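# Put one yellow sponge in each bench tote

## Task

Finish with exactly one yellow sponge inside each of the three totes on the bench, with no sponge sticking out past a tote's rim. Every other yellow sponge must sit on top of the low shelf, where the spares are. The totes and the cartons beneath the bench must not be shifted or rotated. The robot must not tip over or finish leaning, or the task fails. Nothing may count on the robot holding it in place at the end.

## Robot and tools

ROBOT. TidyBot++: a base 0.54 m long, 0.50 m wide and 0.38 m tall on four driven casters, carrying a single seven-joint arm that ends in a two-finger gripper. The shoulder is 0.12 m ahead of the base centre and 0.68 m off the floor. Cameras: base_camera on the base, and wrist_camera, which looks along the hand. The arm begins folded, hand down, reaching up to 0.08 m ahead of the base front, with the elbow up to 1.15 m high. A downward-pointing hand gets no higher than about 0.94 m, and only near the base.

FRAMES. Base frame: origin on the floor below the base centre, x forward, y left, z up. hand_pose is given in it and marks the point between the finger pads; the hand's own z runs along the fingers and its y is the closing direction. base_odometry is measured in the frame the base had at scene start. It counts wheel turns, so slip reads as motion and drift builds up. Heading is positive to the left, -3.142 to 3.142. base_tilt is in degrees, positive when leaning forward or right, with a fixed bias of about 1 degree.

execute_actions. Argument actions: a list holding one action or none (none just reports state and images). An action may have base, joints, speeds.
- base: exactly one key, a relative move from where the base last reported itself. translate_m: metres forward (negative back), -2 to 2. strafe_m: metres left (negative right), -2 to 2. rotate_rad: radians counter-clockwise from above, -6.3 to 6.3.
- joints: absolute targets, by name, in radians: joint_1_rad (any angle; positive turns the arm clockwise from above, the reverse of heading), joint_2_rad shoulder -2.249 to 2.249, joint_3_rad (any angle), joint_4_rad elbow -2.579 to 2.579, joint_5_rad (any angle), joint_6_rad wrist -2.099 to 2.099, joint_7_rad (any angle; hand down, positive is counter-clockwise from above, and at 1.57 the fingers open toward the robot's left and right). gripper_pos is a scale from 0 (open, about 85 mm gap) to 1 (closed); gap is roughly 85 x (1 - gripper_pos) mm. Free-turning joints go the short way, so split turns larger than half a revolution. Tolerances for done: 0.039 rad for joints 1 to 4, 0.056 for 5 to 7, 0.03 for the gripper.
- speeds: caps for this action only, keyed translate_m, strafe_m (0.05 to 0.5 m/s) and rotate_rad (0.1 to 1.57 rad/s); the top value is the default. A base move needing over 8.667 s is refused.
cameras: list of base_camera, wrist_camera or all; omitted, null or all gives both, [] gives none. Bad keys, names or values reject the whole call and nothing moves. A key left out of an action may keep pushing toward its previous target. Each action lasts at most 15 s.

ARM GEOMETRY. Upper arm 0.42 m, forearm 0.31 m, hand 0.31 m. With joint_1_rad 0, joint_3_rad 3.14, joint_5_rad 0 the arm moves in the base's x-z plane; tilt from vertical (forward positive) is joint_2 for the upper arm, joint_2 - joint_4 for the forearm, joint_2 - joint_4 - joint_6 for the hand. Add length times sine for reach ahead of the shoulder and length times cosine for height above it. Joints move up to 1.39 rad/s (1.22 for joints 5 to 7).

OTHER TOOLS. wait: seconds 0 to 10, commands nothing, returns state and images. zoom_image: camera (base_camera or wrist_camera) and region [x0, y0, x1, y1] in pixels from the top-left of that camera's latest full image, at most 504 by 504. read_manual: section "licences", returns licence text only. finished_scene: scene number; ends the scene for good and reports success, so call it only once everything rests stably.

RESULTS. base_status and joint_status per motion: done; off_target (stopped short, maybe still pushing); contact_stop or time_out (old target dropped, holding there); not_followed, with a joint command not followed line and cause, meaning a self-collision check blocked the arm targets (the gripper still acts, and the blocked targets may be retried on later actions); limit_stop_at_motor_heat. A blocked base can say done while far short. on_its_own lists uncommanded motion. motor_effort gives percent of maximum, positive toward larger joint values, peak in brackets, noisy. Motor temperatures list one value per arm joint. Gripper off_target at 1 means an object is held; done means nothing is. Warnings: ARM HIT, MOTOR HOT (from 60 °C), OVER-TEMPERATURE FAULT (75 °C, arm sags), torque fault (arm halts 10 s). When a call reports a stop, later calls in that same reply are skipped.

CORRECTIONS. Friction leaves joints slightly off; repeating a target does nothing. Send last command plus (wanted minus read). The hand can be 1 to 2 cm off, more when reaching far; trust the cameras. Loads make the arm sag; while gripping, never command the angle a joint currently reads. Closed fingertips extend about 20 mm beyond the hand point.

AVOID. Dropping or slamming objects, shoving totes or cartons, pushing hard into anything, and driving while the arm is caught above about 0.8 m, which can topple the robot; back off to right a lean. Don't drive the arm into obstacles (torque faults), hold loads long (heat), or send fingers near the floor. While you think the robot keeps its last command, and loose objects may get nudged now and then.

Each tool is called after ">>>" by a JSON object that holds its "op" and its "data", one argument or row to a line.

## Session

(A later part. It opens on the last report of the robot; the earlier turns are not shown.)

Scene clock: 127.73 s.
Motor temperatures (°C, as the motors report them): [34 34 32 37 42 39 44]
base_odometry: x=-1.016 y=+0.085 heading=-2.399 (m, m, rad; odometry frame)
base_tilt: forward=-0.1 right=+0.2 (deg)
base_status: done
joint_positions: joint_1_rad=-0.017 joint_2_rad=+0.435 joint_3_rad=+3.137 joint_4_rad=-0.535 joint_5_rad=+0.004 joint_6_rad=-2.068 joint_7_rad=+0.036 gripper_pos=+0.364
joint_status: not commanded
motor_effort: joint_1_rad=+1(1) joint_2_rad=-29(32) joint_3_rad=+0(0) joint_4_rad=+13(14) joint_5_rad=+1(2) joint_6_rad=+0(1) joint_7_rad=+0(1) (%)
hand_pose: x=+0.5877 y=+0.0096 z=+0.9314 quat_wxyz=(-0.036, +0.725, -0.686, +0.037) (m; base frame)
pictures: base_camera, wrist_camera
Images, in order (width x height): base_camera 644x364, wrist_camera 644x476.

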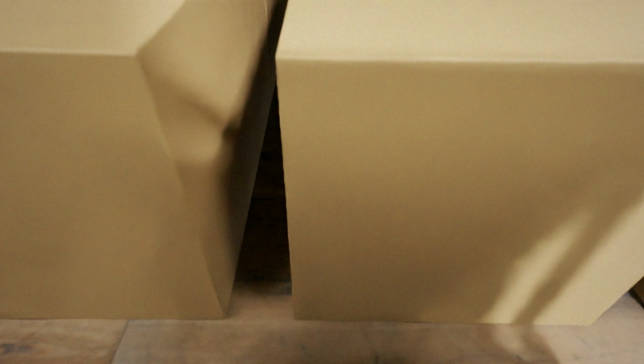

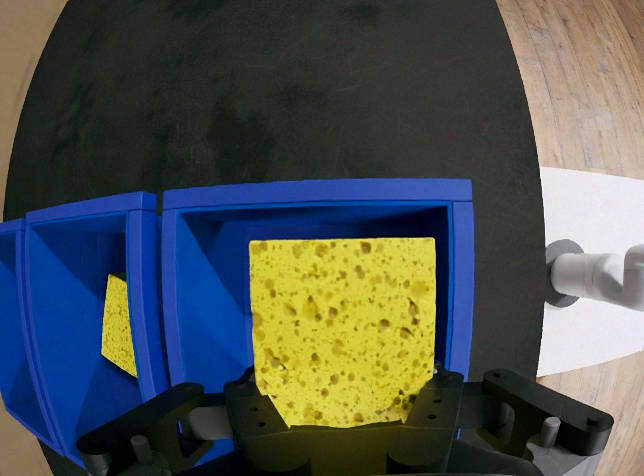

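Good; lower.

>>> {"op": "execute_actions", "data": {
  "actions": [
    {"joints":{"joint_2_rad":0.41,"joint_4_rad":-0.93,"joint_6_rad":-1.80}}
  ],
  "cameras": ["wrist_camera"]
}}

>>> {"op": "execute_actions", "data": {
  "actions": [
    {"joints":{"gripper_pos":0.15}}
  ],
  "cameras": []
}}

>>> {"op": "execute_actions", "data": {
  "actions": [
    {"joints":{"joint_2_rad":0.42,"joint_4_rad":-0.5,"joint_6_rad":-2.09}}
  ],
  "cameras": ["wrist_camera"]
}}

>>> {"op": "execute_actions", "data": {
  "actions": [
    {"joints":{"joint_2_rad":0.2,"joint_4_rad":-0.6}}
  ],
  "cameras": ["wrist_camera"]
}}

Scene clock: 134.03 s.
Motor temperatures (°C, as the motors report them): [34 34 32 37 42 39 44]
base_odometry: x=-1.016 y=+0.085 heading=-2.399 (m, m, rad; odometry frame)
base_tilt: forward=-0.1 right=+0.2 (deg)
base_status: not commanded
joint_positions: joint_1_rad=-0.017 joint_2_rad=+0.433 joint_3_rad=+3.137 joint_4_rad=-0.918 joint_5_rad=+0.004 joint_6_rad=-1.823 joint_7_rad=+0.036 gripper_pos=+0.364
joint_status: all done
motor_effort: joint_1_rad=+1(1) joint_2_rad=-30(32) joint_3_rad=+0(0) joint_4_rad=+15(15) joint_5_rad=+2(1) joint_6_rad=-1(3) joint_7_rad=-1(1) (%)
hand_pose: x=+0.5921 y=+0.0098 z=+0.8212 quat_wxyz=(+0.012, +0.727, -0.687, -0.011) (m; base frame)
pictures: wrist_camera
Images, in order (width x height): wrist_camera 644x476.

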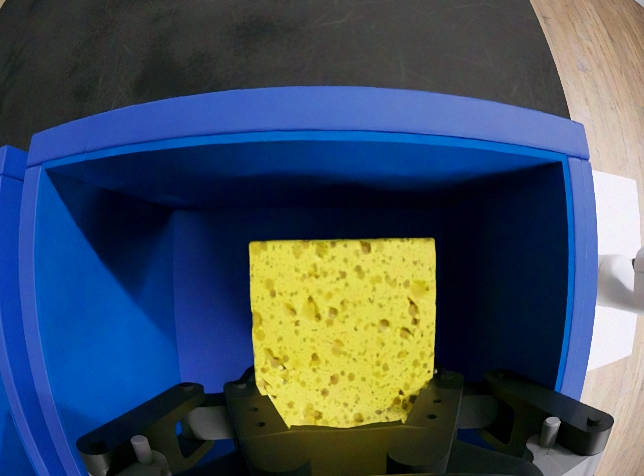

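Scene clock: 135.07 s.
Motor temperatures (°C, as the motors report them): [34 34 32 37 42 39 44]
base_odometry: x=-1.016 y=+0.085 heading=-2.399 (m, m, rad; odometry frame)
base_tilt: forward=-0.1 right=+0.2 (deg)
base_status: not commanded
joint_positions: joint_1_rad=-0.017 joint_2_rad=+0.433 joint_3_rad=+3.137 joint_4_rad=-0.918 joint_5_rad=+0.004 joint_6_rad=-1.820 joint_7_rad=+0.036 gripper_pos=+0.150
joint_status: all done
motor_effort: joint_1_rad=+1(1) joint_2_rad=-30(31) joint_3_rad=+0(0) joint_4_rad=+15(15) joint_5_rad=+1(2) joint_6_rad=-2(2) joint_7_rad=-1(0) (%)
hand_pose: x=+0.5931 y=+0.0098 z=+0.8211 quat_wxyz=(+0.011, +0.727, -0.687, -0.010) (m; base frame)
pictures: none
No camera images: the call's "cameras" was empty. Leave "cameras" out to get every camera's image.

Scene clock: 136.67 s.
Motor temperatures (°C, as the motors report them): [34 34 32 37 42 39 44]
base_odometry: x=-1.016 y=+0.085 heading=-2.399 (m, m, rad; odometry frame)
base_tilt: forward=-0.2 right=+0.3 (deg)
base_status: not commanded
joint_positions: joint_1_rad=-0.017 joint_2_rad=+0.431 joint_3_rad=+3.137 joint_4_rad=-0.513 joint_5_rad=+0.004 joint_6_rad=-2.066 joint_7_rad=+0.036 gripper_pos=+0.150
joint_status: all done
motor_effort: joint_1_rad=+1(1) joint_2_rad=-28(32) joint_3_rad=+0(0) joint_4_rad=+13(16) joint_5_rad=+1(1) joint_6_rad=+0(0) joint_7_rad=+0(0) (%)
hand_pose: x=+0.5903 y=+0.0097 z=+0.9398 quat_wxyz=(-0.046, +0.725, -0.686, +0.047) (m; base frame)
pictures: wrist_camera
Images, in order (width x height): wrist_camera 644x476.

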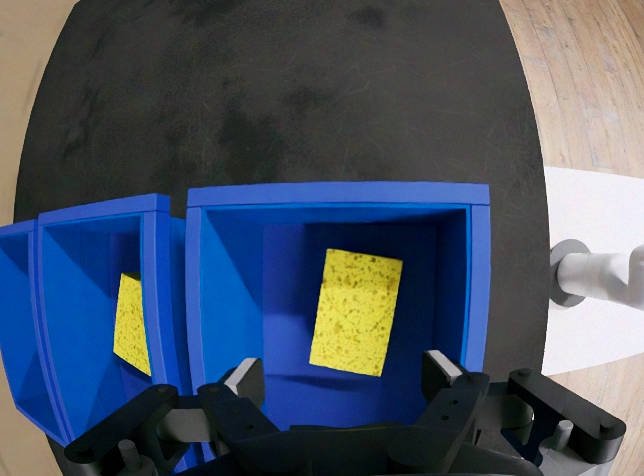

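Scene clock: 138.17 s.
Motor temperatures (°C, as the motors report them): [34 34 32 37 42 39 44]
base_odometry: x=-1.016 y=+0.085 heading=-2.399 (m, m, rad; odometry frame)
base_tilt: forward=-0.3 right=+0.3 (deg)
base_status: not commanded
joint_positions: joint_1_rad=-0.017 joint_2_rad=+0.197 joint_3_rad=+3.137 joint_4_rad=-0.584 joint_5_rad=+0.004 joint_6_rad=-2.067 joint_7_rad=+0.036 gripper_pos=+0.150
joint_status: all done
motor_effort: joint_1_rad=+0(0) joint_2_rad=-19(30) joint_3_rad=+0(0) joint_4_rad=+12(14) joint_5_rad=+1(1) joint_6_rad=+2(3) joint_7_rad=+0(1) (%)
hand_pose: x=+0.5125 y=+0.0084 z=+1.0198 quat_wxyz=(-0.102, +0.718, -0.680, +0.105) (m; base frame)
pictures: wrist_camera
Images, in order (width x height): wrist_camera 644x476.

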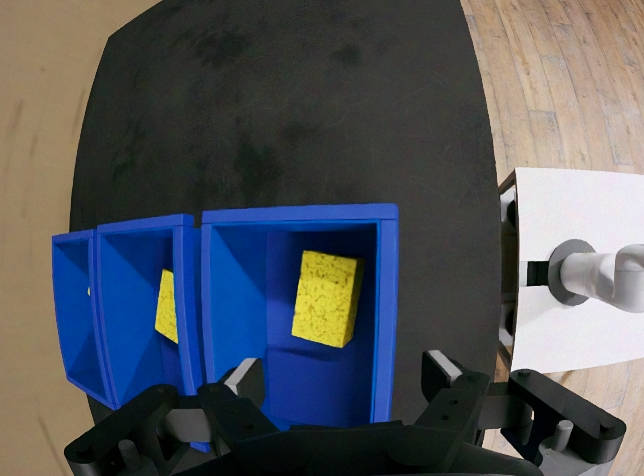

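>>> {"op": "finished_scene", "data": {
  "scene": 2
}}

The scene is finished: the task was done.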